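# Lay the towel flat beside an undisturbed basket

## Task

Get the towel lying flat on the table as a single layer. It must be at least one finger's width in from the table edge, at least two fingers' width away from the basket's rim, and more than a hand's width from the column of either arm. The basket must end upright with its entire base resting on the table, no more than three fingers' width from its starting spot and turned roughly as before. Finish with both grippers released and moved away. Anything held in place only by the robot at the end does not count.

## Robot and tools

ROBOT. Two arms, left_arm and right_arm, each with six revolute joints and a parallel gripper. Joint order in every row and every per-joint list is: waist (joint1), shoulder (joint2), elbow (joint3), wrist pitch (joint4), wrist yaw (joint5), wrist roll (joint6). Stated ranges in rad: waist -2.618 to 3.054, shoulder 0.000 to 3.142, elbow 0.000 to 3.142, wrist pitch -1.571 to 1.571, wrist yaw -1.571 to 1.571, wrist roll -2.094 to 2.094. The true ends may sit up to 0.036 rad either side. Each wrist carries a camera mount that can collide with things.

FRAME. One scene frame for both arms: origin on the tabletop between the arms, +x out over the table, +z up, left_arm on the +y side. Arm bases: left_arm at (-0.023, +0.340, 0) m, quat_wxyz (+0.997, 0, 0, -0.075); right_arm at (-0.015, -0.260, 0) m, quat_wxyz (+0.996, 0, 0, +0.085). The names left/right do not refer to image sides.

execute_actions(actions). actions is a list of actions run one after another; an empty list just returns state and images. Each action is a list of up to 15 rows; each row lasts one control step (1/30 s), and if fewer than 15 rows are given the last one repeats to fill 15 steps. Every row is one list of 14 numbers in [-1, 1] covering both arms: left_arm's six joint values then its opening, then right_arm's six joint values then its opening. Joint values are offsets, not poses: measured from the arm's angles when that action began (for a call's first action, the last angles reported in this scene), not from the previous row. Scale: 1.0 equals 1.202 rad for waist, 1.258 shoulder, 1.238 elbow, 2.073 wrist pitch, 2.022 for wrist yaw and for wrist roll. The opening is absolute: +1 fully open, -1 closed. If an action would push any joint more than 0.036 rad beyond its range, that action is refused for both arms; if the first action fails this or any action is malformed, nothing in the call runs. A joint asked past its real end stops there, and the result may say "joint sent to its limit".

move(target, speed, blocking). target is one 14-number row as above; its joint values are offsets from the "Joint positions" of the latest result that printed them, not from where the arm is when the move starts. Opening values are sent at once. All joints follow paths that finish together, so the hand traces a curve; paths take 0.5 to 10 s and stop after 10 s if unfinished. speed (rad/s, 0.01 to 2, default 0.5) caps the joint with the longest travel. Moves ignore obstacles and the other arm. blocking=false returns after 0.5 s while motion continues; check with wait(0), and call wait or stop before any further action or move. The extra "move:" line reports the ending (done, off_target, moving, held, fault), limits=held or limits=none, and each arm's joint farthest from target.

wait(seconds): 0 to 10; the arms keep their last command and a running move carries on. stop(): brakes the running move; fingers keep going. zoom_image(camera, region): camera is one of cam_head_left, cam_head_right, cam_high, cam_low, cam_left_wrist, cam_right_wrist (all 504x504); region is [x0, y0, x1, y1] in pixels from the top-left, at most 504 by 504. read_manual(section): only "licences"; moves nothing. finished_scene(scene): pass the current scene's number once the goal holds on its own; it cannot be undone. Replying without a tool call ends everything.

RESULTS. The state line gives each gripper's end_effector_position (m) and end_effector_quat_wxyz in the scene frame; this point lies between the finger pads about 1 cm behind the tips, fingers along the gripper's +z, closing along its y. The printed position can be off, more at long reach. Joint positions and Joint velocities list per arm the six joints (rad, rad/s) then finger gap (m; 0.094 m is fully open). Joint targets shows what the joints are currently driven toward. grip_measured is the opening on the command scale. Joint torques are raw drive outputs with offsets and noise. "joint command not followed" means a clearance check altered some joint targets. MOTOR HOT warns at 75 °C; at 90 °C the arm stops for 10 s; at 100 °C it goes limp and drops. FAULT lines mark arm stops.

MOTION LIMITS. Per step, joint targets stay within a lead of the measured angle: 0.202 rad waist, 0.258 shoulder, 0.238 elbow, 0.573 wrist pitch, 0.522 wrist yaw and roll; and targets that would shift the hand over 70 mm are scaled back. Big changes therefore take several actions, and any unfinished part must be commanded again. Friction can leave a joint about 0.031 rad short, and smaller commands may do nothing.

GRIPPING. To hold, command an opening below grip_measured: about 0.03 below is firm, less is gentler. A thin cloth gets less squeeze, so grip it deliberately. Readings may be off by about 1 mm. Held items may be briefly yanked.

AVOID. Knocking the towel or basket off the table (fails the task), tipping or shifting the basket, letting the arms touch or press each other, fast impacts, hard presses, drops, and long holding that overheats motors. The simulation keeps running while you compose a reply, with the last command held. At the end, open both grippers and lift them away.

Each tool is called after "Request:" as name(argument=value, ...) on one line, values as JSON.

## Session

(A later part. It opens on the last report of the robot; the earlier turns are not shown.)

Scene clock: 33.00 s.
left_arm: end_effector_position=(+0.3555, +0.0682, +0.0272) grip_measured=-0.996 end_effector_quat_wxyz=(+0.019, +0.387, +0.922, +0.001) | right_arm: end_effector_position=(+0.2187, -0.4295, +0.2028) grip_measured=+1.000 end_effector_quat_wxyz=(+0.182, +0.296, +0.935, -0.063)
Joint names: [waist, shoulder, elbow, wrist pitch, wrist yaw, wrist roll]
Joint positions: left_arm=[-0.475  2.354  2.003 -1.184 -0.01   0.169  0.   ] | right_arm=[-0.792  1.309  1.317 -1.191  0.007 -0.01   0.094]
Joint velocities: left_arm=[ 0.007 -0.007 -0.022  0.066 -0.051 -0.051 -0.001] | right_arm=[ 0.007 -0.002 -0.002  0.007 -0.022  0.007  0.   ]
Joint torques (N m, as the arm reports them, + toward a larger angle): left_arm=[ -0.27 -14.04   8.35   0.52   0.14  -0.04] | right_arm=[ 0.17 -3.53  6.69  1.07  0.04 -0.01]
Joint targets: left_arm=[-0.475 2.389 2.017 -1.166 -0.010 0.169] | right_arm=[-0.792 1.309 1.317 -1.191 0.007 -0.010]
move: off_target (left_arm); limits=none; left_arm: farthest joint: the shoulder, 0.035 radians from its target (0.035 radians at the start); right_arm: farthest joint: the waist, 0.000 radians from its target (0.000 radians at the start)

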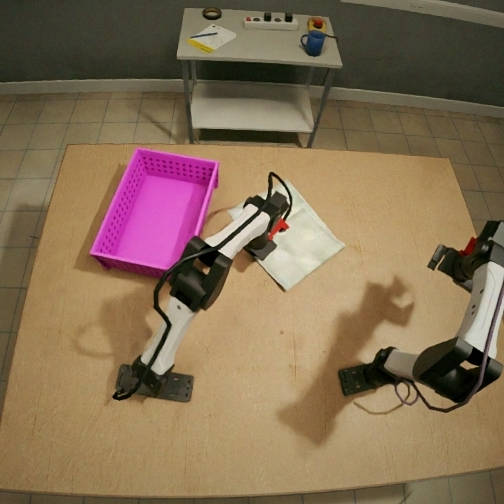

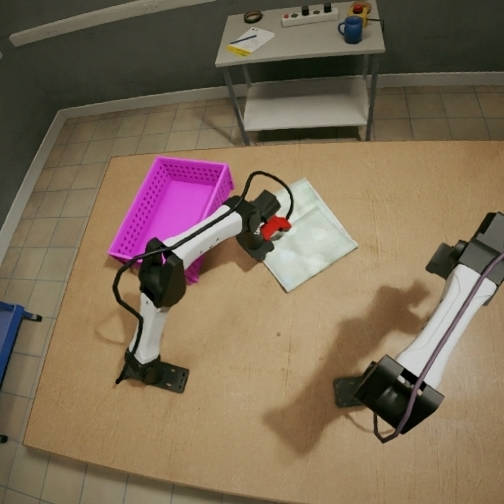

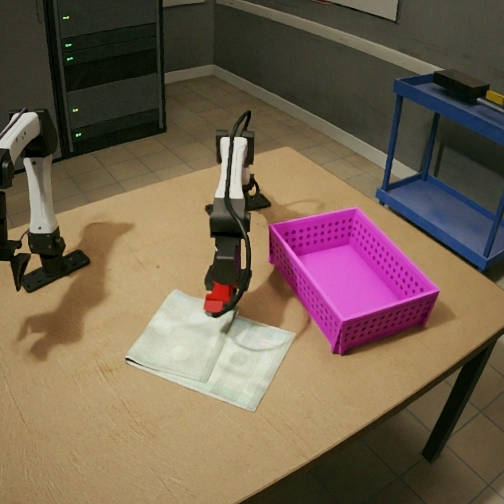

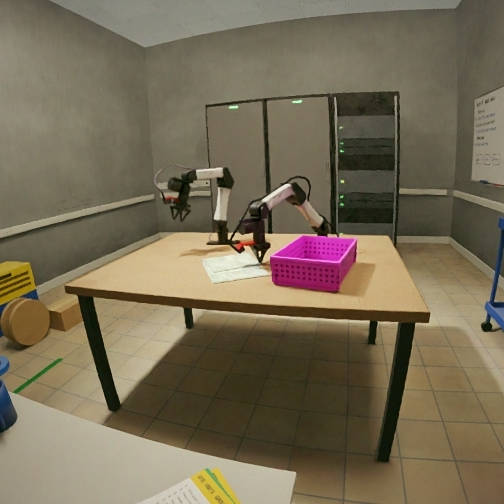

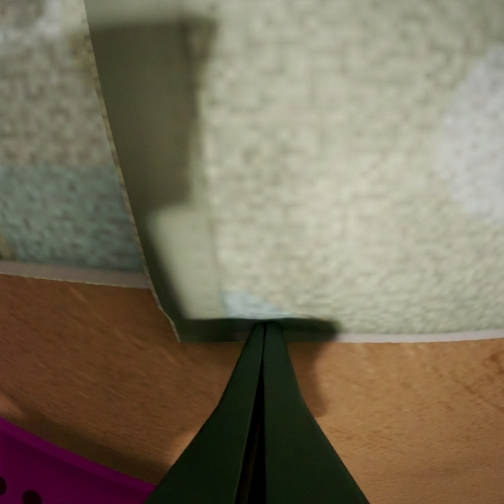

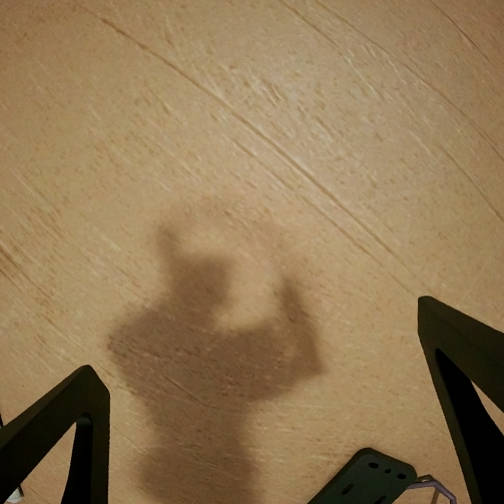

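Request:
move(target=[0.114, -0.024, 0.0525, 0.0125, 0.158, 0.045, -1, 0.926, 0.6236, 0.349, -0.017, 0, 0.4995, 0.277], speed=0.8)

Scene clock: 45.97 s.
left_arm: end_effector_position=(+0.3767, +0.0655, +0.0571) grip_measured=-0.996 end_effector_quat_wxyz=(+0.039, +0.368, +0.916, -0.155) | right_arm: end_effector_position=(+0.3372, -0.0692, +0.0665) grip_measured=+0.280 end_effector_quat_wxyz=(+0.001, +0.244, +0.970, -0.002)
Joint names: [waist, shoulder, elbow, wrist pitch, wrist yaw, wrist roll]
Joint positions: left_arm=[-0.346  2.334  2.052 -1.172  0.3    0.25   0.   ] | right_arm=[ 0.328  2.09   1.729 -1.212  0.004  0.99   0.06 ]
Joint velocities: left_arm=[ 0.007  0.012 -0.017 -0.037 -0.081  0.007  0.001] | right_arm=[-0.007  0.002 -0.002  0.007 -0.037 -0.007  0.001]
Joint torques (N m, as the arm reports them, + toward a larger angle): left_arm=[  0.32 -18.2    8.72   0.64   0.45   0.06] | right_arm=[-0.33 -9.31  7.57  0.19  0.14  0.11]
Joint targets: left_arm=[-0.338 2.324 2.068 -1.158 0.310 0.260] | right_arm=[0.321 2.093 1.749 -1.226 0.008 1.000]
move: done; limits=none; left_arm: farthest joint: the elbow, 0.016 radians from its target (0.065 radians at the start); right_arm: farthest joint: the elbow, 0.020 radians from its target (0.432 radians at the start)

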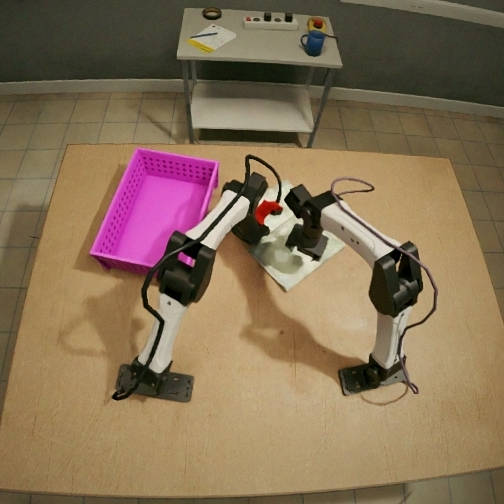

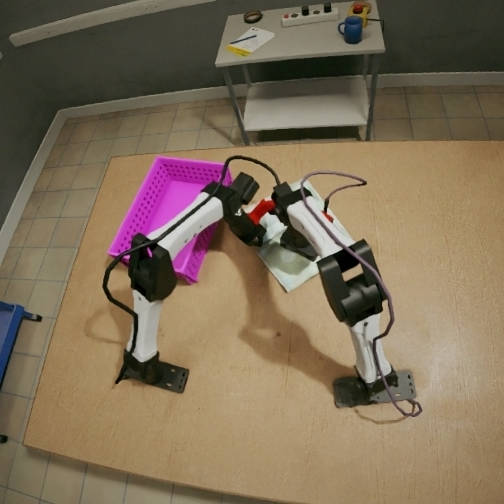

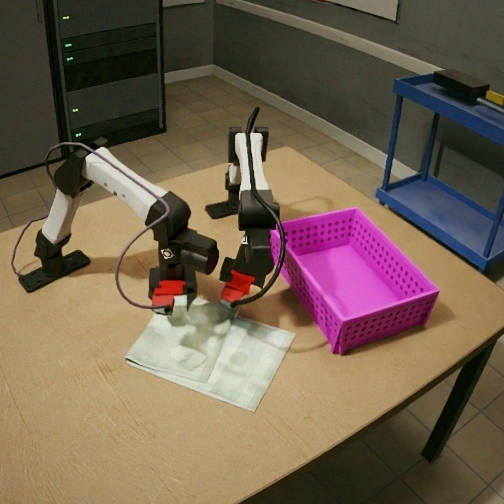

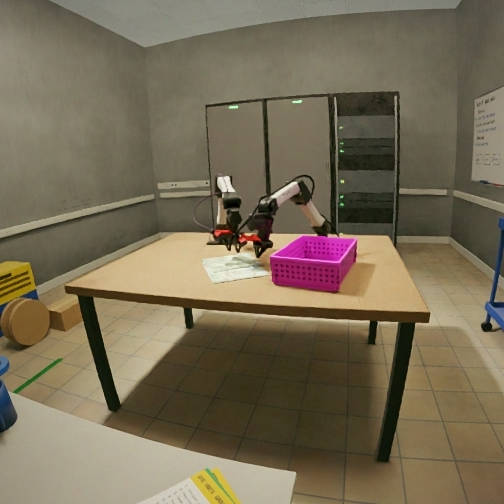

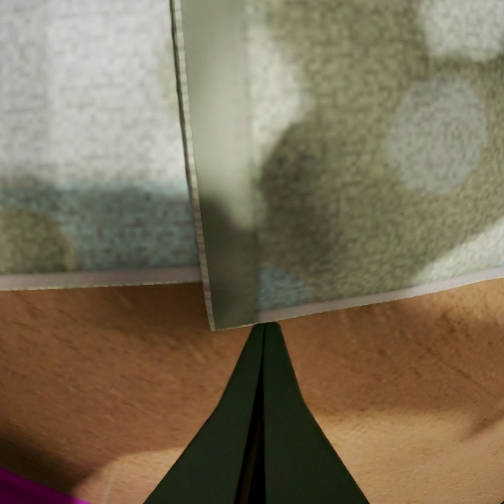

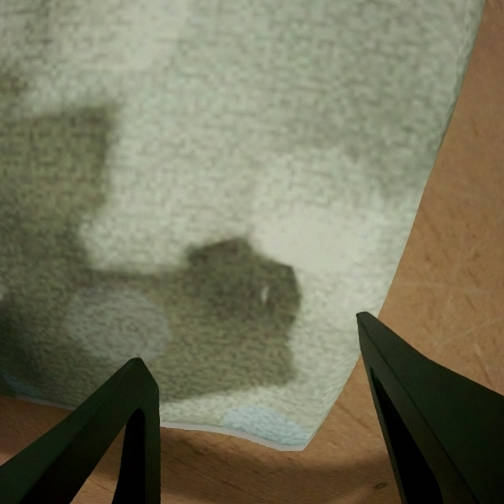

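Request:
move(target=[0, 0, 0, 0, 0, 0, 0.064, 0, 0.040, -0.131, 0.0985, 0, 0, 0.277], speed=0.3)

Scene clock: 48.10 s.
left_arm: end_effector_position=(+0.3767, +0.0655, +0.0571) grip_measured=+0.061 end_effector_quat_wxyz=(+0.039, +0.368, +0.916, -0.155) | right_arm: end_effector_position=(+0.3397, -0.0675, +0.0244) grip_measured=+0.280 end_effector_quat_wxyz=(+0.006, +0.244, +0.970, +0.004)
Joint names: [waist, shoulder, elbow, wrist pitch, wrist yaw, wrist roll]
Joint positions: left_arm=[-0.346  2.334  2.052 -1.172  0.3    0.25   0.05 ] | right_arm=[ 0.328  2.119  1.603 -1.041  0.002  0.99   0.06 ]
Joint velocities: left_arm=[-0.017  0.012 -0.002  0.007 -0.037 -0.007  0.001] | right_arm=[-0.007 -0.007 -0.007 -0.007 -0.037 -0.022  0.001]
Joint torques (N m, as the arm reports them, + toward a larger angle): left_arm=[ -0.17 -17.3    7.41   0.52   0.36  -0.01] | right_arm=[ 0.17 -8.13  3.25  0.62  0.12 -0.01]
Joint targets: left_arm=[-0.346 2.334 2.052 -1.172 0.300 0.250] | right_arm=[0.328 2.140 1.567 -1.008 0.004 0.990]
move: off_target (right_arm); limits=none; left_arm: farthest joint: the waist, 0.000 radians from its target (0.000 radians at the start); right_arm: farthest joint: the elbow, 0.036 radians from its target (0.162 radians at the start)

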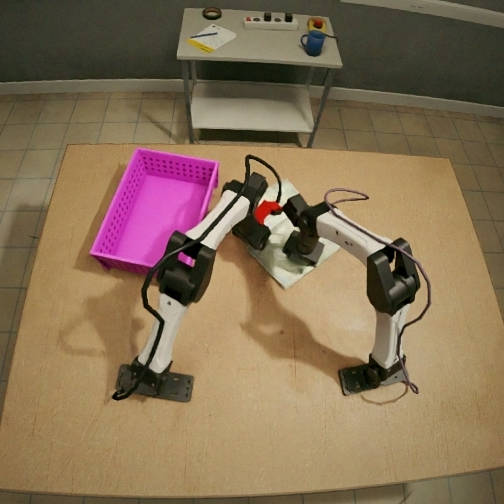

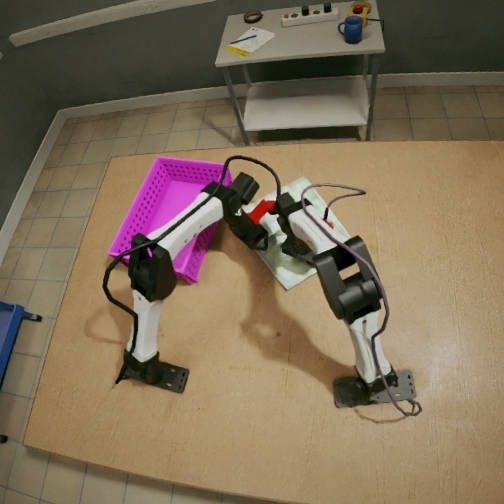

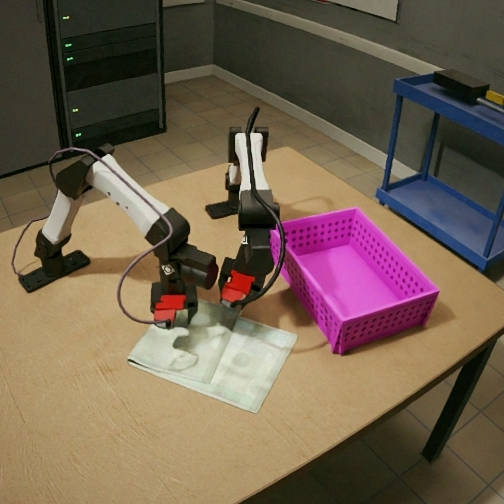

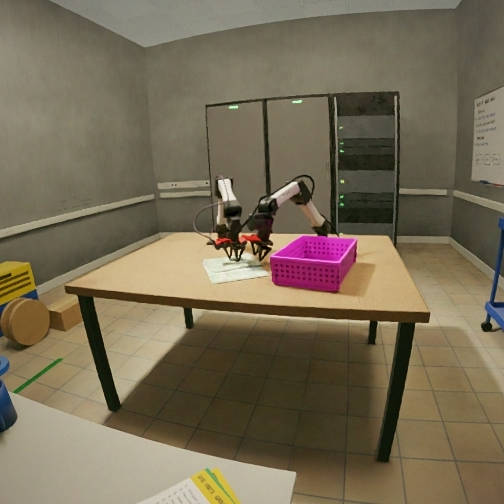

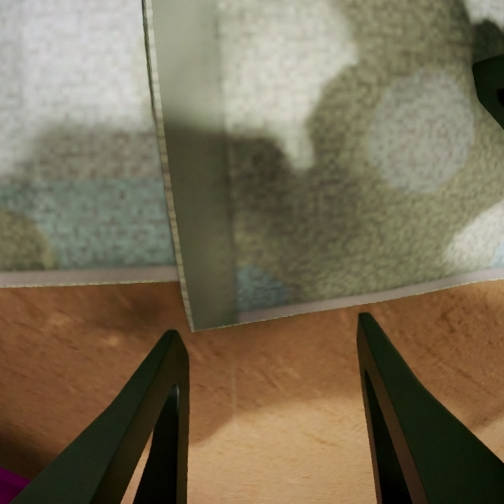

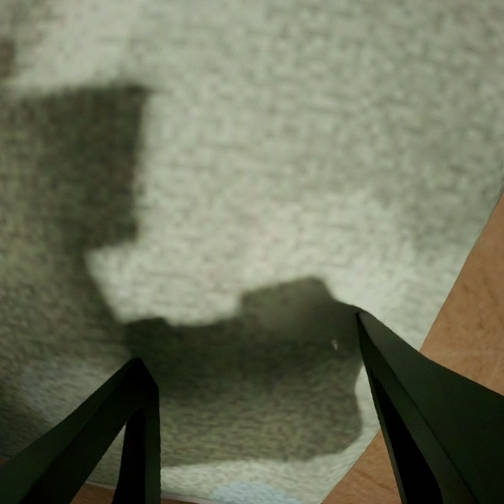

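Request:
move(target=[0.025, -0.050, -0.1454, 0.057, 0, 0, 0.064, 0, 0.0167, -0.029, 0.016, 0, 0, 0.277], speed=0.3)

Scene clock: 50.63 s.
left_arm: end_effector_position=(+0.3709, +0.0804, +0.0385) grip_measured=+0.061 end_effector_quat_wxyz=(+0.038, +0.357, +0.920, -0.155) | right_arm: end_effector_position=(+0.3397, -0.0675, +0.0244) grip_measured=+0.280 end_effector_quat_wxyz=(+0.006, +0.244, +0.970, +0.004)
Joint names: [waist, shoulder, elbow, wrist pitch, wrist yaw, wrist roll]
Joint positions: left_arm=[-0.324  2.286  1.896 -1.07   0.3    0.25   0.05 ] | right_arm=[ 0.328  2.119  1.603 -1.041  0.002  0.99   0.06 ]
Joint velocities: left_arm=[-0.002  0.007 -0.007  0.037 -0.022  0.022  0.001] | right_arm=[-0.007 -0.007  0.012  0.037 -0.022 -0.007 -0.   ]
Joint torques (N m, as the arm reports them, + toward a larger angle): left_arm=[  0.54 -18.11   5.44   0.64   0.32  -0.02] | right_arm=[ 0.17 -8.17  3.28  0.62  0.1  -0.01]
Joint targets: left_arm=[-0.315 2.271 1.872 -1.054 0.300 0.250] | right_arm=[0.328 2.140 1.567 -1.008 0.002 0.990]
move: off_target (left_arm, right_arm); limits=none; left_arm: farthest joint: the elbow, 0.024 radians from its target (0.180 radians at the start); right_arm: farthest joint: the elbow, 0.036 radians from its target (0.036 radians at the start)

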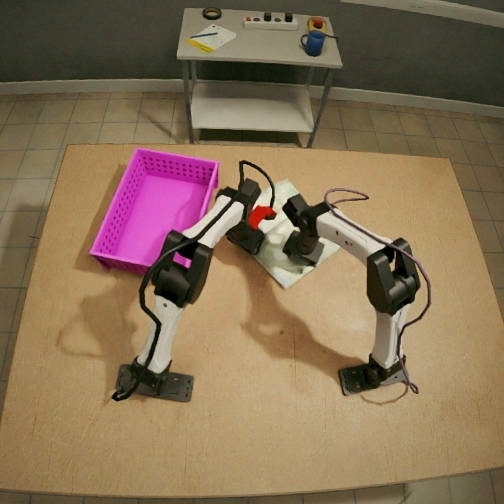

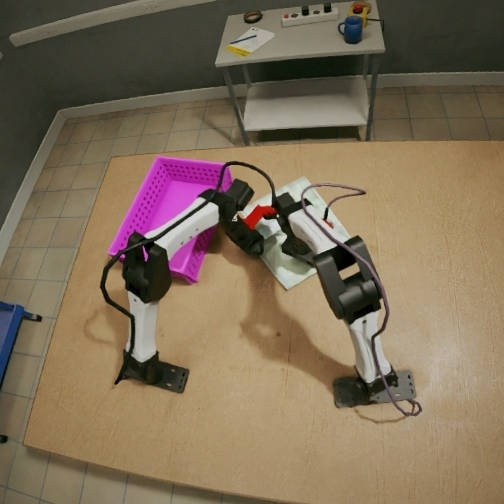

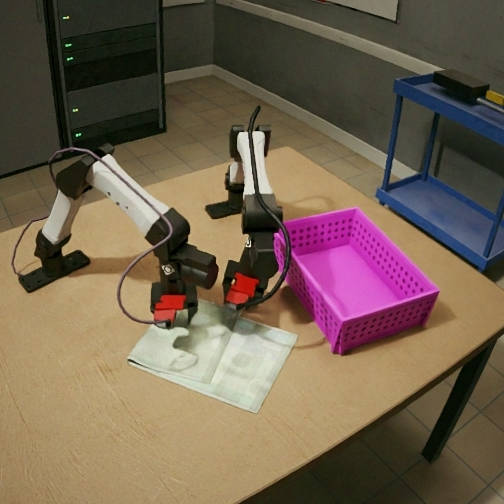

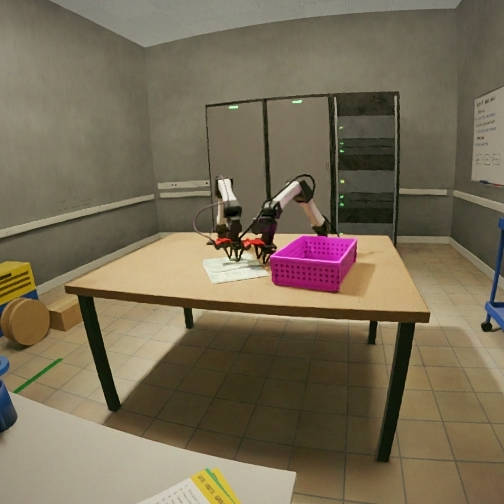

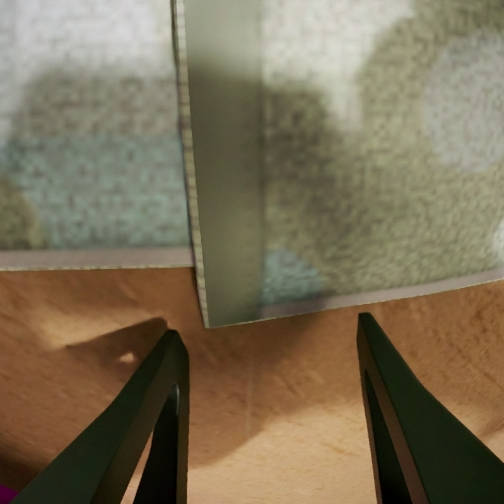

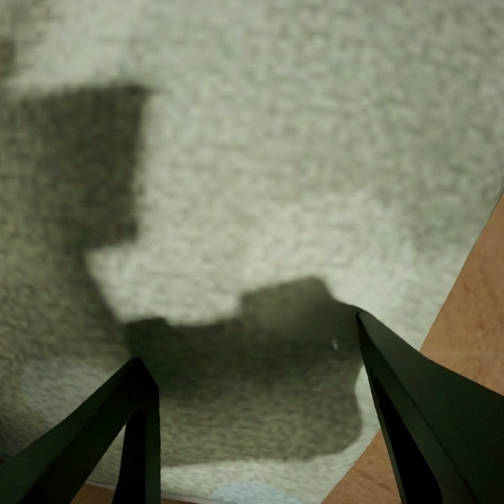

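Request:
move(target=[0, 0.069, 0.0775, -0.016, 0, 0, 0.064, 0, 0.0167, -0.029, 0.016, 0, 0, 0.277], speed=0.2)

Scene clock: 52.87 s.
left_arm: end_effector_position=(+0.3835, +0.0740, +0.0315) grip_measured=+0.061 end_effector_quat_wxyz=(+0.041, +0.358, +0.920, -0.155) | right_arm: end_effector_position=(+0.3397, -0.0675, +0.0244) grip_measured=+0.280 end_effector_quat_wxyz=(+0.006, +0.244, +0.970, +0.004)
Joint names: [waist, shoulder, elbow, wrist pitch, wrist yaw, wrist roll]
Joint positions: left_arm=[-0.324  2.347  1.973 -1.078  0.3    0.25   0.05 ] | right_arm=[ 0.328  2.119  1.603 -1.041  0.002  0.99   0.06 ]
Joint velocities: left_arm=[ 0.007  0.017 -0.007 -0.007  0.037  0.007 -0.001] | right_arm=[ 0.017  0.002  0.002 -0.051  0.022 -0.007  0.   ]
Joint torques (N m, as the arm reports them, + toward a larger angle): left_arm=[ -0.27 -15.24   9.     0.26   0.3   -0.01] | right_arm=[ 0.19 -8.17  3.3   0.63  0.09  0.  ]
Joint targets: left_arm=[-0.324 2.373 1.992 -1.103 0.300 0.250] | right_arm=[0.328 2.140 1.567 -1.008 0.002 0.990]
move: off_target (left_arm, right_arm); limits=none; left_arm: farthest joint: the shoulder, 0.026 radians from its target (0.087 radians at the start); right_arm: farthest joint: the elbow, 0.036 radians from its target (0.036 radians at the start)

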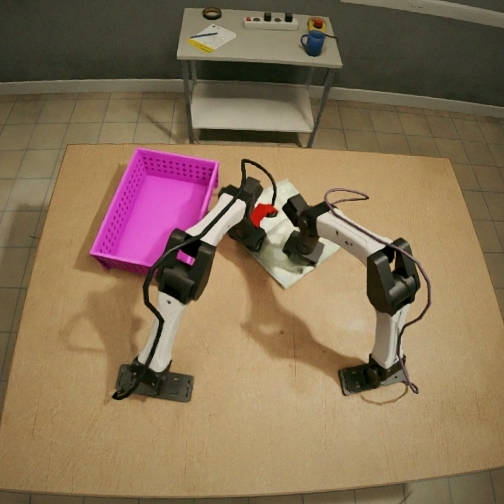

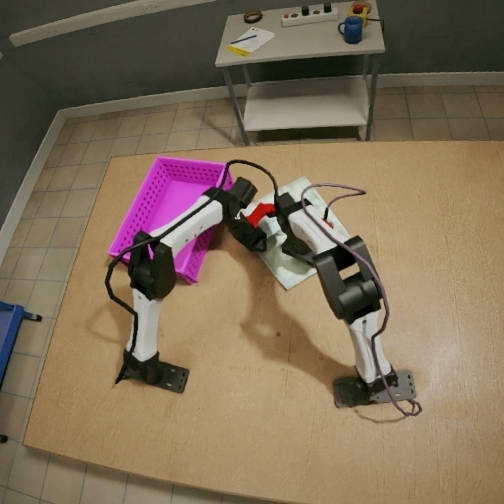

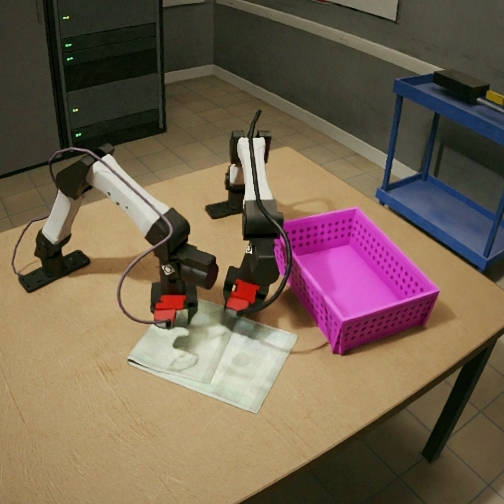

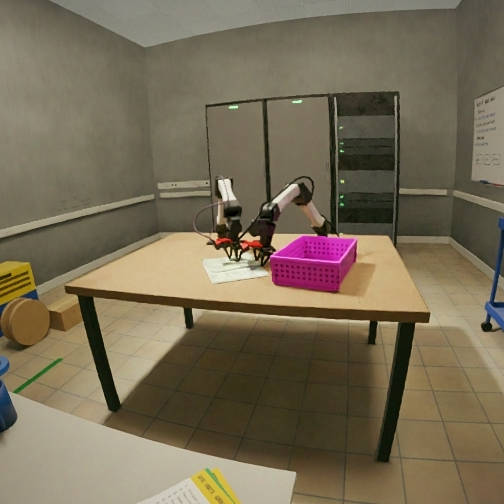

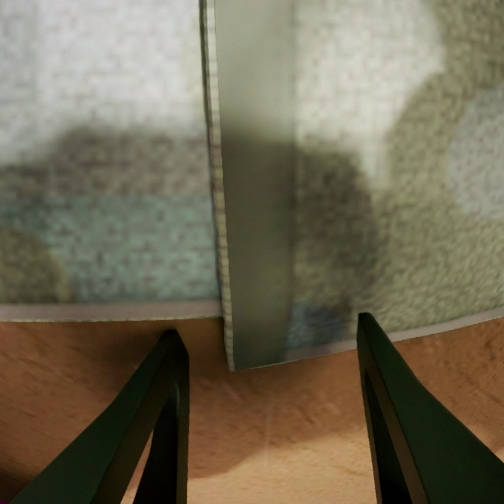

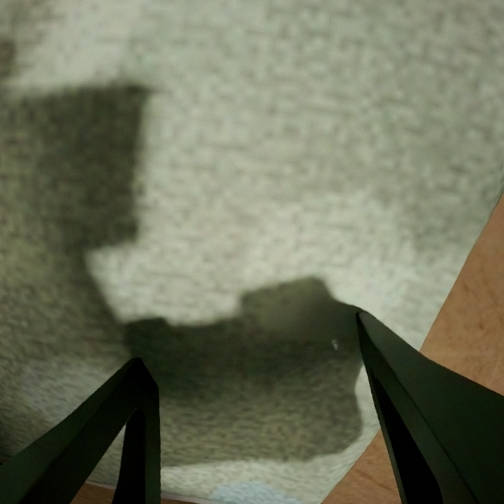

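Request:
execute_actions(actions=[[[0,0.03,0.012,-0.01,0,0,0.03,0,0.0167,-0.029,0.016,0,0,0.277],[0,0.032,0.012,-0.01,0,0,0.0,0,0.0167,-0.029,0.016,0,0,0.277],[0,0.034,0.012,-0.01,0,0,-0.04,0,0.0167,-0.029,0.016,0,0,0.277],[0,0.036,0.012,-0.01,0,0,-0.08,0,0.0167,-0.029,0.016,0,0,0.277],[0,0.036,0.012,-0.01,0,0,-0.12,0,0.0167,-0.029,0.016,0,0,0.277],[0,0.036,0.012,-0.01,0,0,-0.16,0,0.0167,-0.029,0.016,0,0,0.277],[0,0.036,0.012,-0.01,0,0,-0.2,0,0.0167,-0.029,0.016,0,0,0.277],[0,0.036,0.012,-0.01,0,0,-0.24,0,0.0167,-0.029,0.016,0,0,0.277],[0,0.036,0.012,-0.01,0,0,-0.28,0,0.0167,-0.029,0.016,0,0,0.277],[0,0.036,0.012,-0.01,0,0,-0.32,0,0.0167,-0.029,0.016,0,0,0.277],[0,0.036,0.012,-0.01,0,0,-0.36,0,0.0167,-0.029,0.016,0,0,0.277],[0,0.036,0.012,-0.01,0,0,-0.4,0,0.0167,-0.029,0.016,0,0,0.277],[0,0.036,0.012,-0.01,0,0,-0.44,0,0.0167,-0.029,0.016,0,0,0.277],[0,0.036,0.012,-0.01,0,0,-0.48,0,0.0167,-0.029,0.016,0,0,0.277],[0,0.036,0.012,-0.01,0,0,-0.5,0,0.0167,-0.029,0.016,0,0,0.277]]])

Scene clock: 54.30 s.
left_arm: end_effector_position=(+0.3829, +0.0743, +0.0280) grip_measured=-0.487 end_effector_quat_wxyz=(+0.038, +0.357, +0.920, -0.155) | right_arm: end_effector_position=(+0.3397, -0.0675, +0.0244) grip_measured=+0.280 end_effector_quat_wxyz=(+0.006, +0.244, +0.970, +0.004)
Joint names: [waist, shoulder, elbow, wrist pitch, wrist yaw, wrist roll]
Joint positions: left_arm=[-0.324  2.355  1.973 -1.078  0.3    0.25   0.024] | right_arm=[ 0.328  2.119  1.603 -1.041  0.002  0.99   0.06 ]
Joint velocities: left_arm=[-0.002  0.022 -0.002 -0.007 -0.022  0.037 -0.023] | right_arm=[-0.002  0.007 -0.017 -0.051 -0.022 -0.037 -0.001]
Joint torques (N m, as the arm reports them, + toward a larger angle): left_arm=[ -0.27 -14.25   8.47   0.33   0.34   0.01] | right_arm=[ 0.15 -8.15  3.3   0.62  0.1  -0.01]
Joint targets: left_arm=[-0.324 2.393 1.988 -1.099 0.300 0.250] | right_arm=[0.328 2.140 1.567 -1.008 0.002 0.990]

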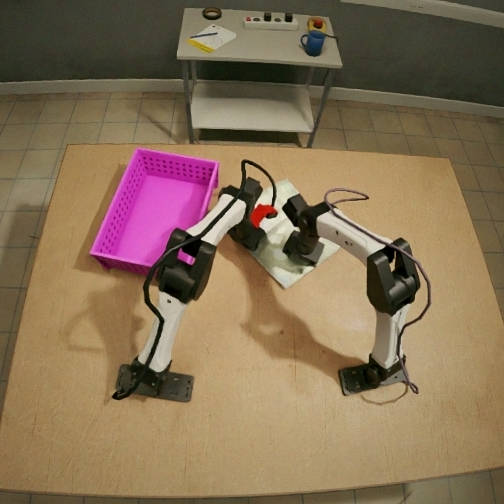

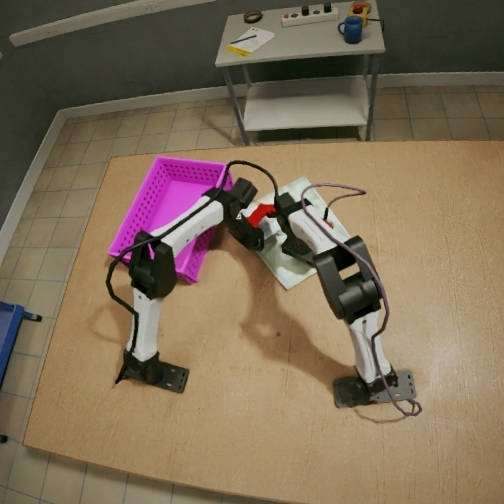

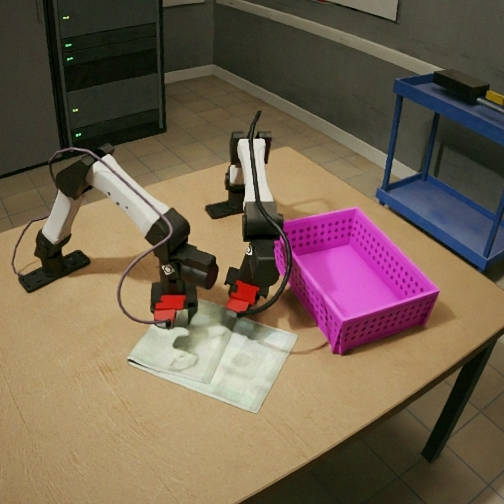

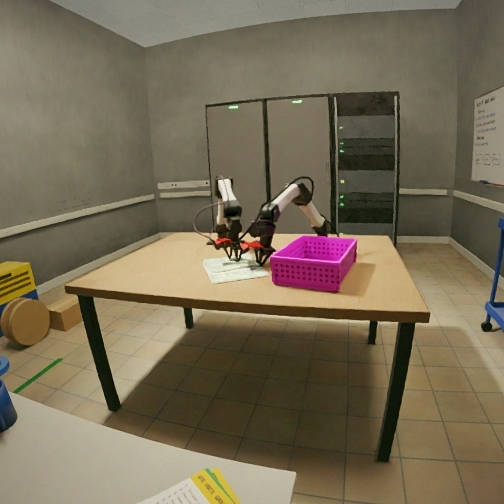

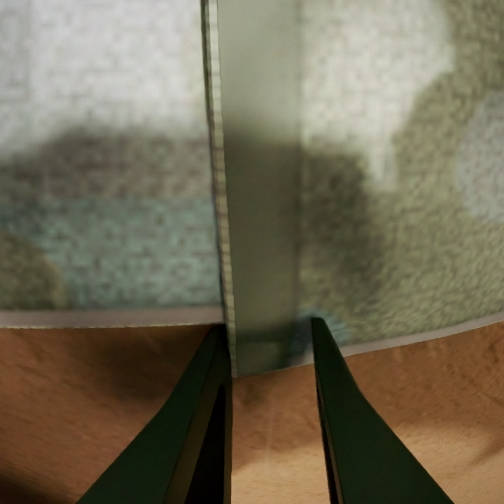

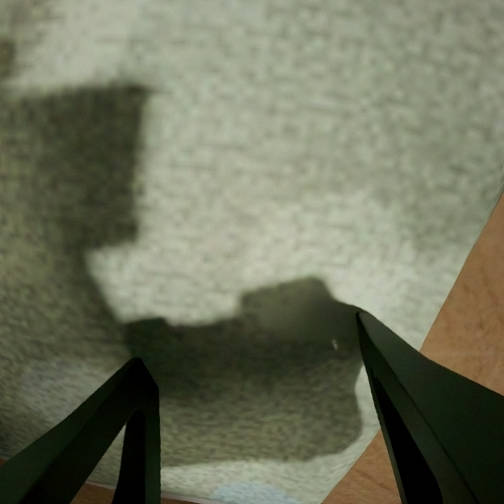

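Left finger is at the edge and following the table. Continuing to close.

Request:
execute_actions(actions=[[[0,0.03,0.012,-0.01,0,0,-0.53,0,0.0167,-0.029,0.016,0,0,0.277],[0,0.03,0.012,-0.01,0,0,-0.56,0,0.0167,-0.029,0.016,0,0,0.277],[0,0.03,0.012,-0.01,0,0,-0.6,0,0.0167,-0.029,0.016,0,0,0.277],[0,0.03,0.012,-0.01,0,0,-0.64,0,0.0167,-0.029,0.016,0,0,0.277],[0,0.03,0.012,-0.01,0,0,-0.68,0,0.0167,-0.029,0.016,0,0,0.277],[0,0.03,0.012,-0.01,0,0,-0.72,0,0.0167,-0.029,0.016,0,0,0.277],[0,0.03,0.012,-0.01,0,0,-0.76,0,0.0167,-0.029,0.016,0,0,0.277],[0,0.03,0.012,-0.01,0,0,-0.8,0,0.0167,-0.029,0.016,0,0,0.277],[0,0.03,0.012,-0.01,0,0,-0.84,0,0.0167,-0.029,0.016,0,0,0.277],[0,0.03,0.012,-0.01,0,0,-0.88,0,0.0167,-0.029,0.016,0,0,0.277],[0,0.03,0.012,-0.01,0,0,-0.92,0,0.0167,-0.029,0.016,0,0,0.277],[0,0.03,0.012,-0.01,0,0,-0.96,0,0.0167,-0.029,0.016,0,0,0.277],[0,0.03,0.012,-0.01,0,0,-1,0,0.0167,-0.029,0.016,0,0,0.277]]])

Scene clock: 55.43 s.
left_arm: end_effector_position=(+0.3823, +0.0743, +0.0280) grip_measured=-0.981 end_effector_quat_wxyz=(+0.036, +0.357, +0.920, -0.155) | right_arm: end_effector_position=(+0.3403, -0.0671, +0.0244) grip_measured=+0.280 end_effector_quat_wxyz=(+0.007, +0.244, +0.970, +0.005)
Joint names: [waist, shoulder, elbow, wrist pitch, wrist yaw, wrist roll]
Joint positions: left_arm=[-0.324  2.355  1.973 -1.081  0.302  0.25   0.001] | right_arm=[ 0.328  2.119  1.603 -1.038  0.002  0.99   0.06 ]
Joint velocities: left_arm=[ 0.002 -0.002  0.007  0.022  0.022 -0.022  0.001] | right_arm=[-0.012  0.002 -0.012 -0.007  0.066 -0.007  0.001]
Joint torques (N m, as the arm reports them, + toward a larger angle): left_arm=[ -0.24 -13.94   8.41   0.36   0.22  -0.01] | right_arm=[ 0.17 -8.16  3.31  0.61  0.1   0.  ]
Joint targets: left_arm=[-0.324 2.393 1.988 -1.099 0.300 0.250] | right_arm=[0.328 2.140 1.567 -1.007 0.002 0.990]

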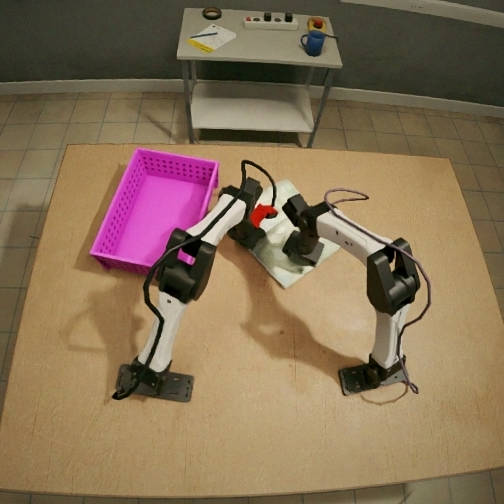

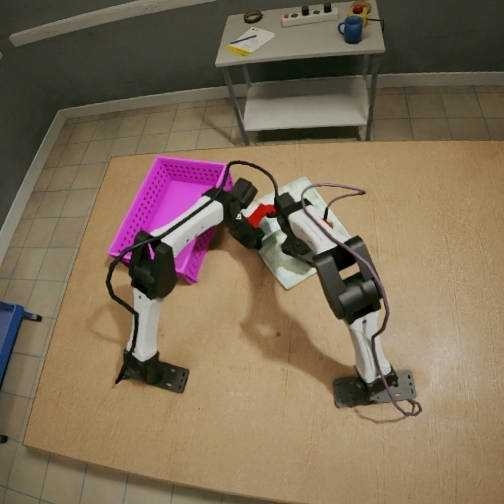

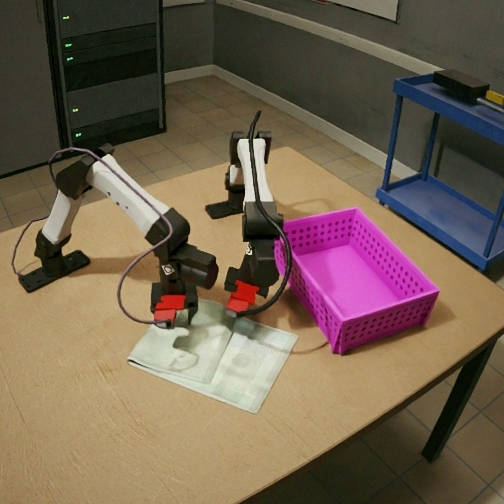

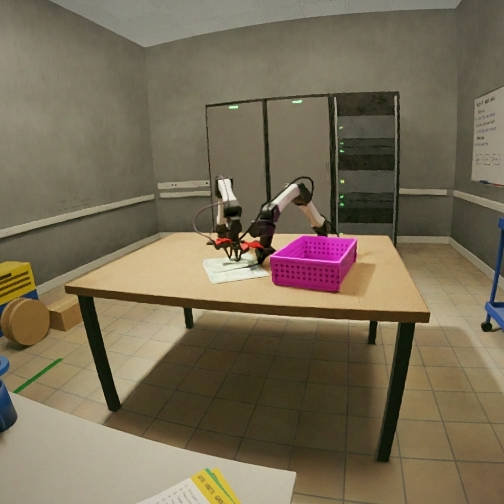

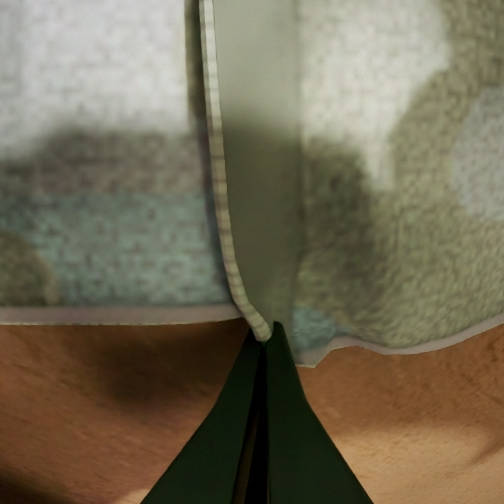

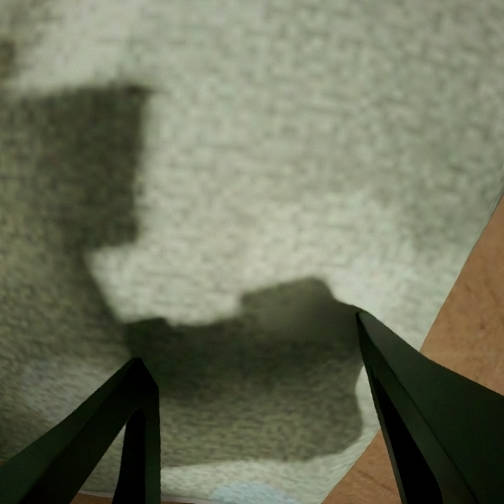

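Request:
move(target=[-0.03, -0.05, 0.101, -0.087, 0, 0, -1, 0, 0.0167, -0.029, 0.015, 0, 0, 0.277], speed=0.2)

Scene clock: 57.87 s.
left_arm: end_effector_position=(+0.3691, +0.0658, +0.0788) grip_measured=-0.981 end_effector_quat_wxyz=(+0.037, +0.370, +0.915, -0.157) | right_arm: end_effector_position=(+0.3403, -0.0670, +0.0244) grip_measured=+0.280 end_effector_quat_wxyz=(+0.007, +0.244, +0.970, +0.005)
Joint names: [waist, shoulder, elbow, wrist pitch, wrist yaw, wrist roll]
Joint positions: left_arm=[-0.352  2.302  2.082 -1.236  0.303  0.25   0.001] | right_arm=[ 0.328  2.119  1.603 -1.038  0.002  0.99   0.06 ]
Joint velocities: left_arm=[ 0.007 -0.007  0.017  0.037 -0.051 -0.051  0.   ] | right_arm=[-0.002  0.012  0.002  0.022 -0.051  0.037 -0.001]
Joint torques (N m, as the arm reports them, + toward a larger angle): left_arm=[ -0.78 -18.01   8.66   0.3    0.34  -0.01] | right_arm=[ 0.16 -8.17  3.29  0.61  0.1   0.  ]
Joint targets: left_arm=[-0.360 2.292 2.098 -1.261 0.302 0.250] | right_arm=[0.328 2.140 1.567 -1.007 0.002 0.990]
move: off_target (left_arm, right_arm); limits=none; left_arm: farthest joint: the wrist pitch, 0.025 radians from its target (0.181 radians at the start); right_arm: farthest joint: the elbow, 0.036 radians from its target (0.036 radians at the start)

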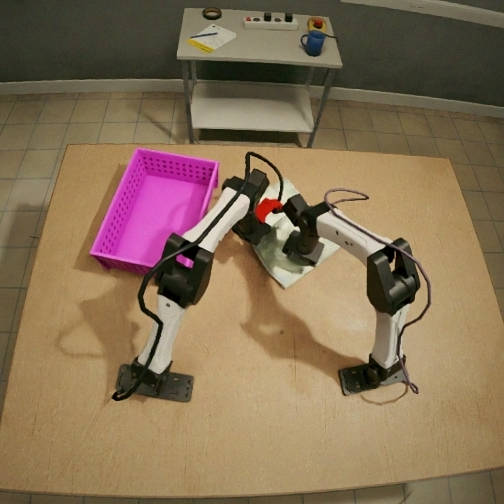

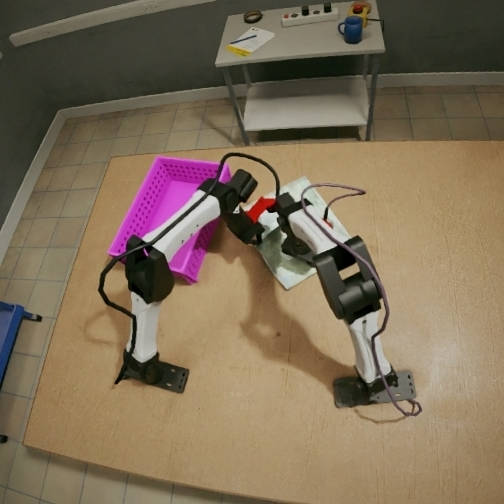

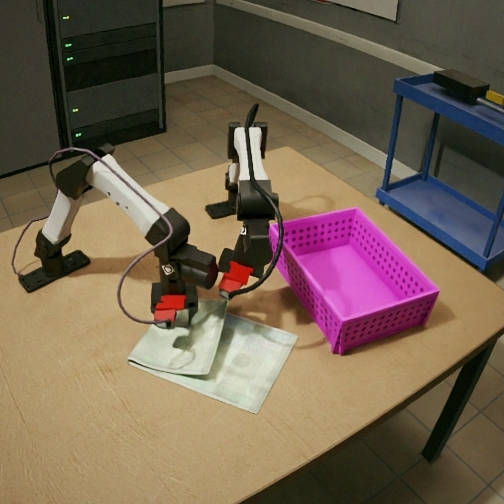

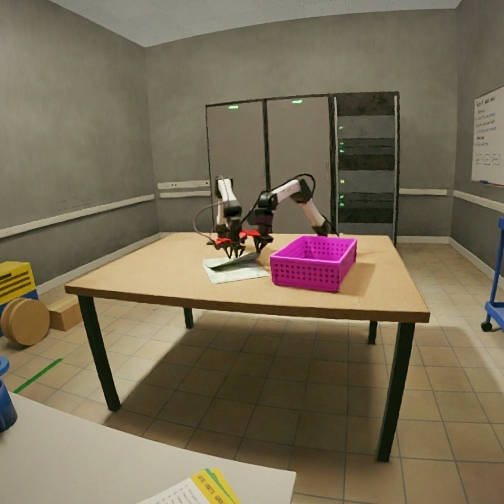

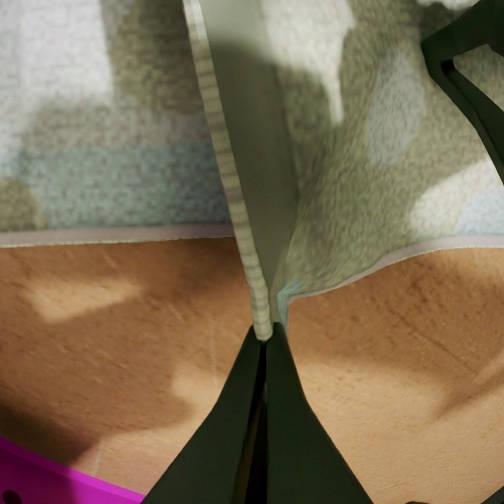

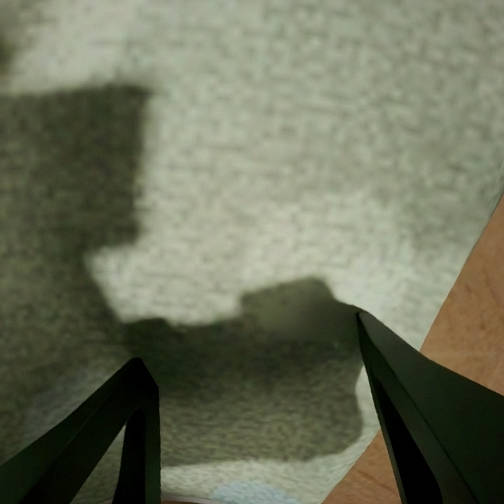

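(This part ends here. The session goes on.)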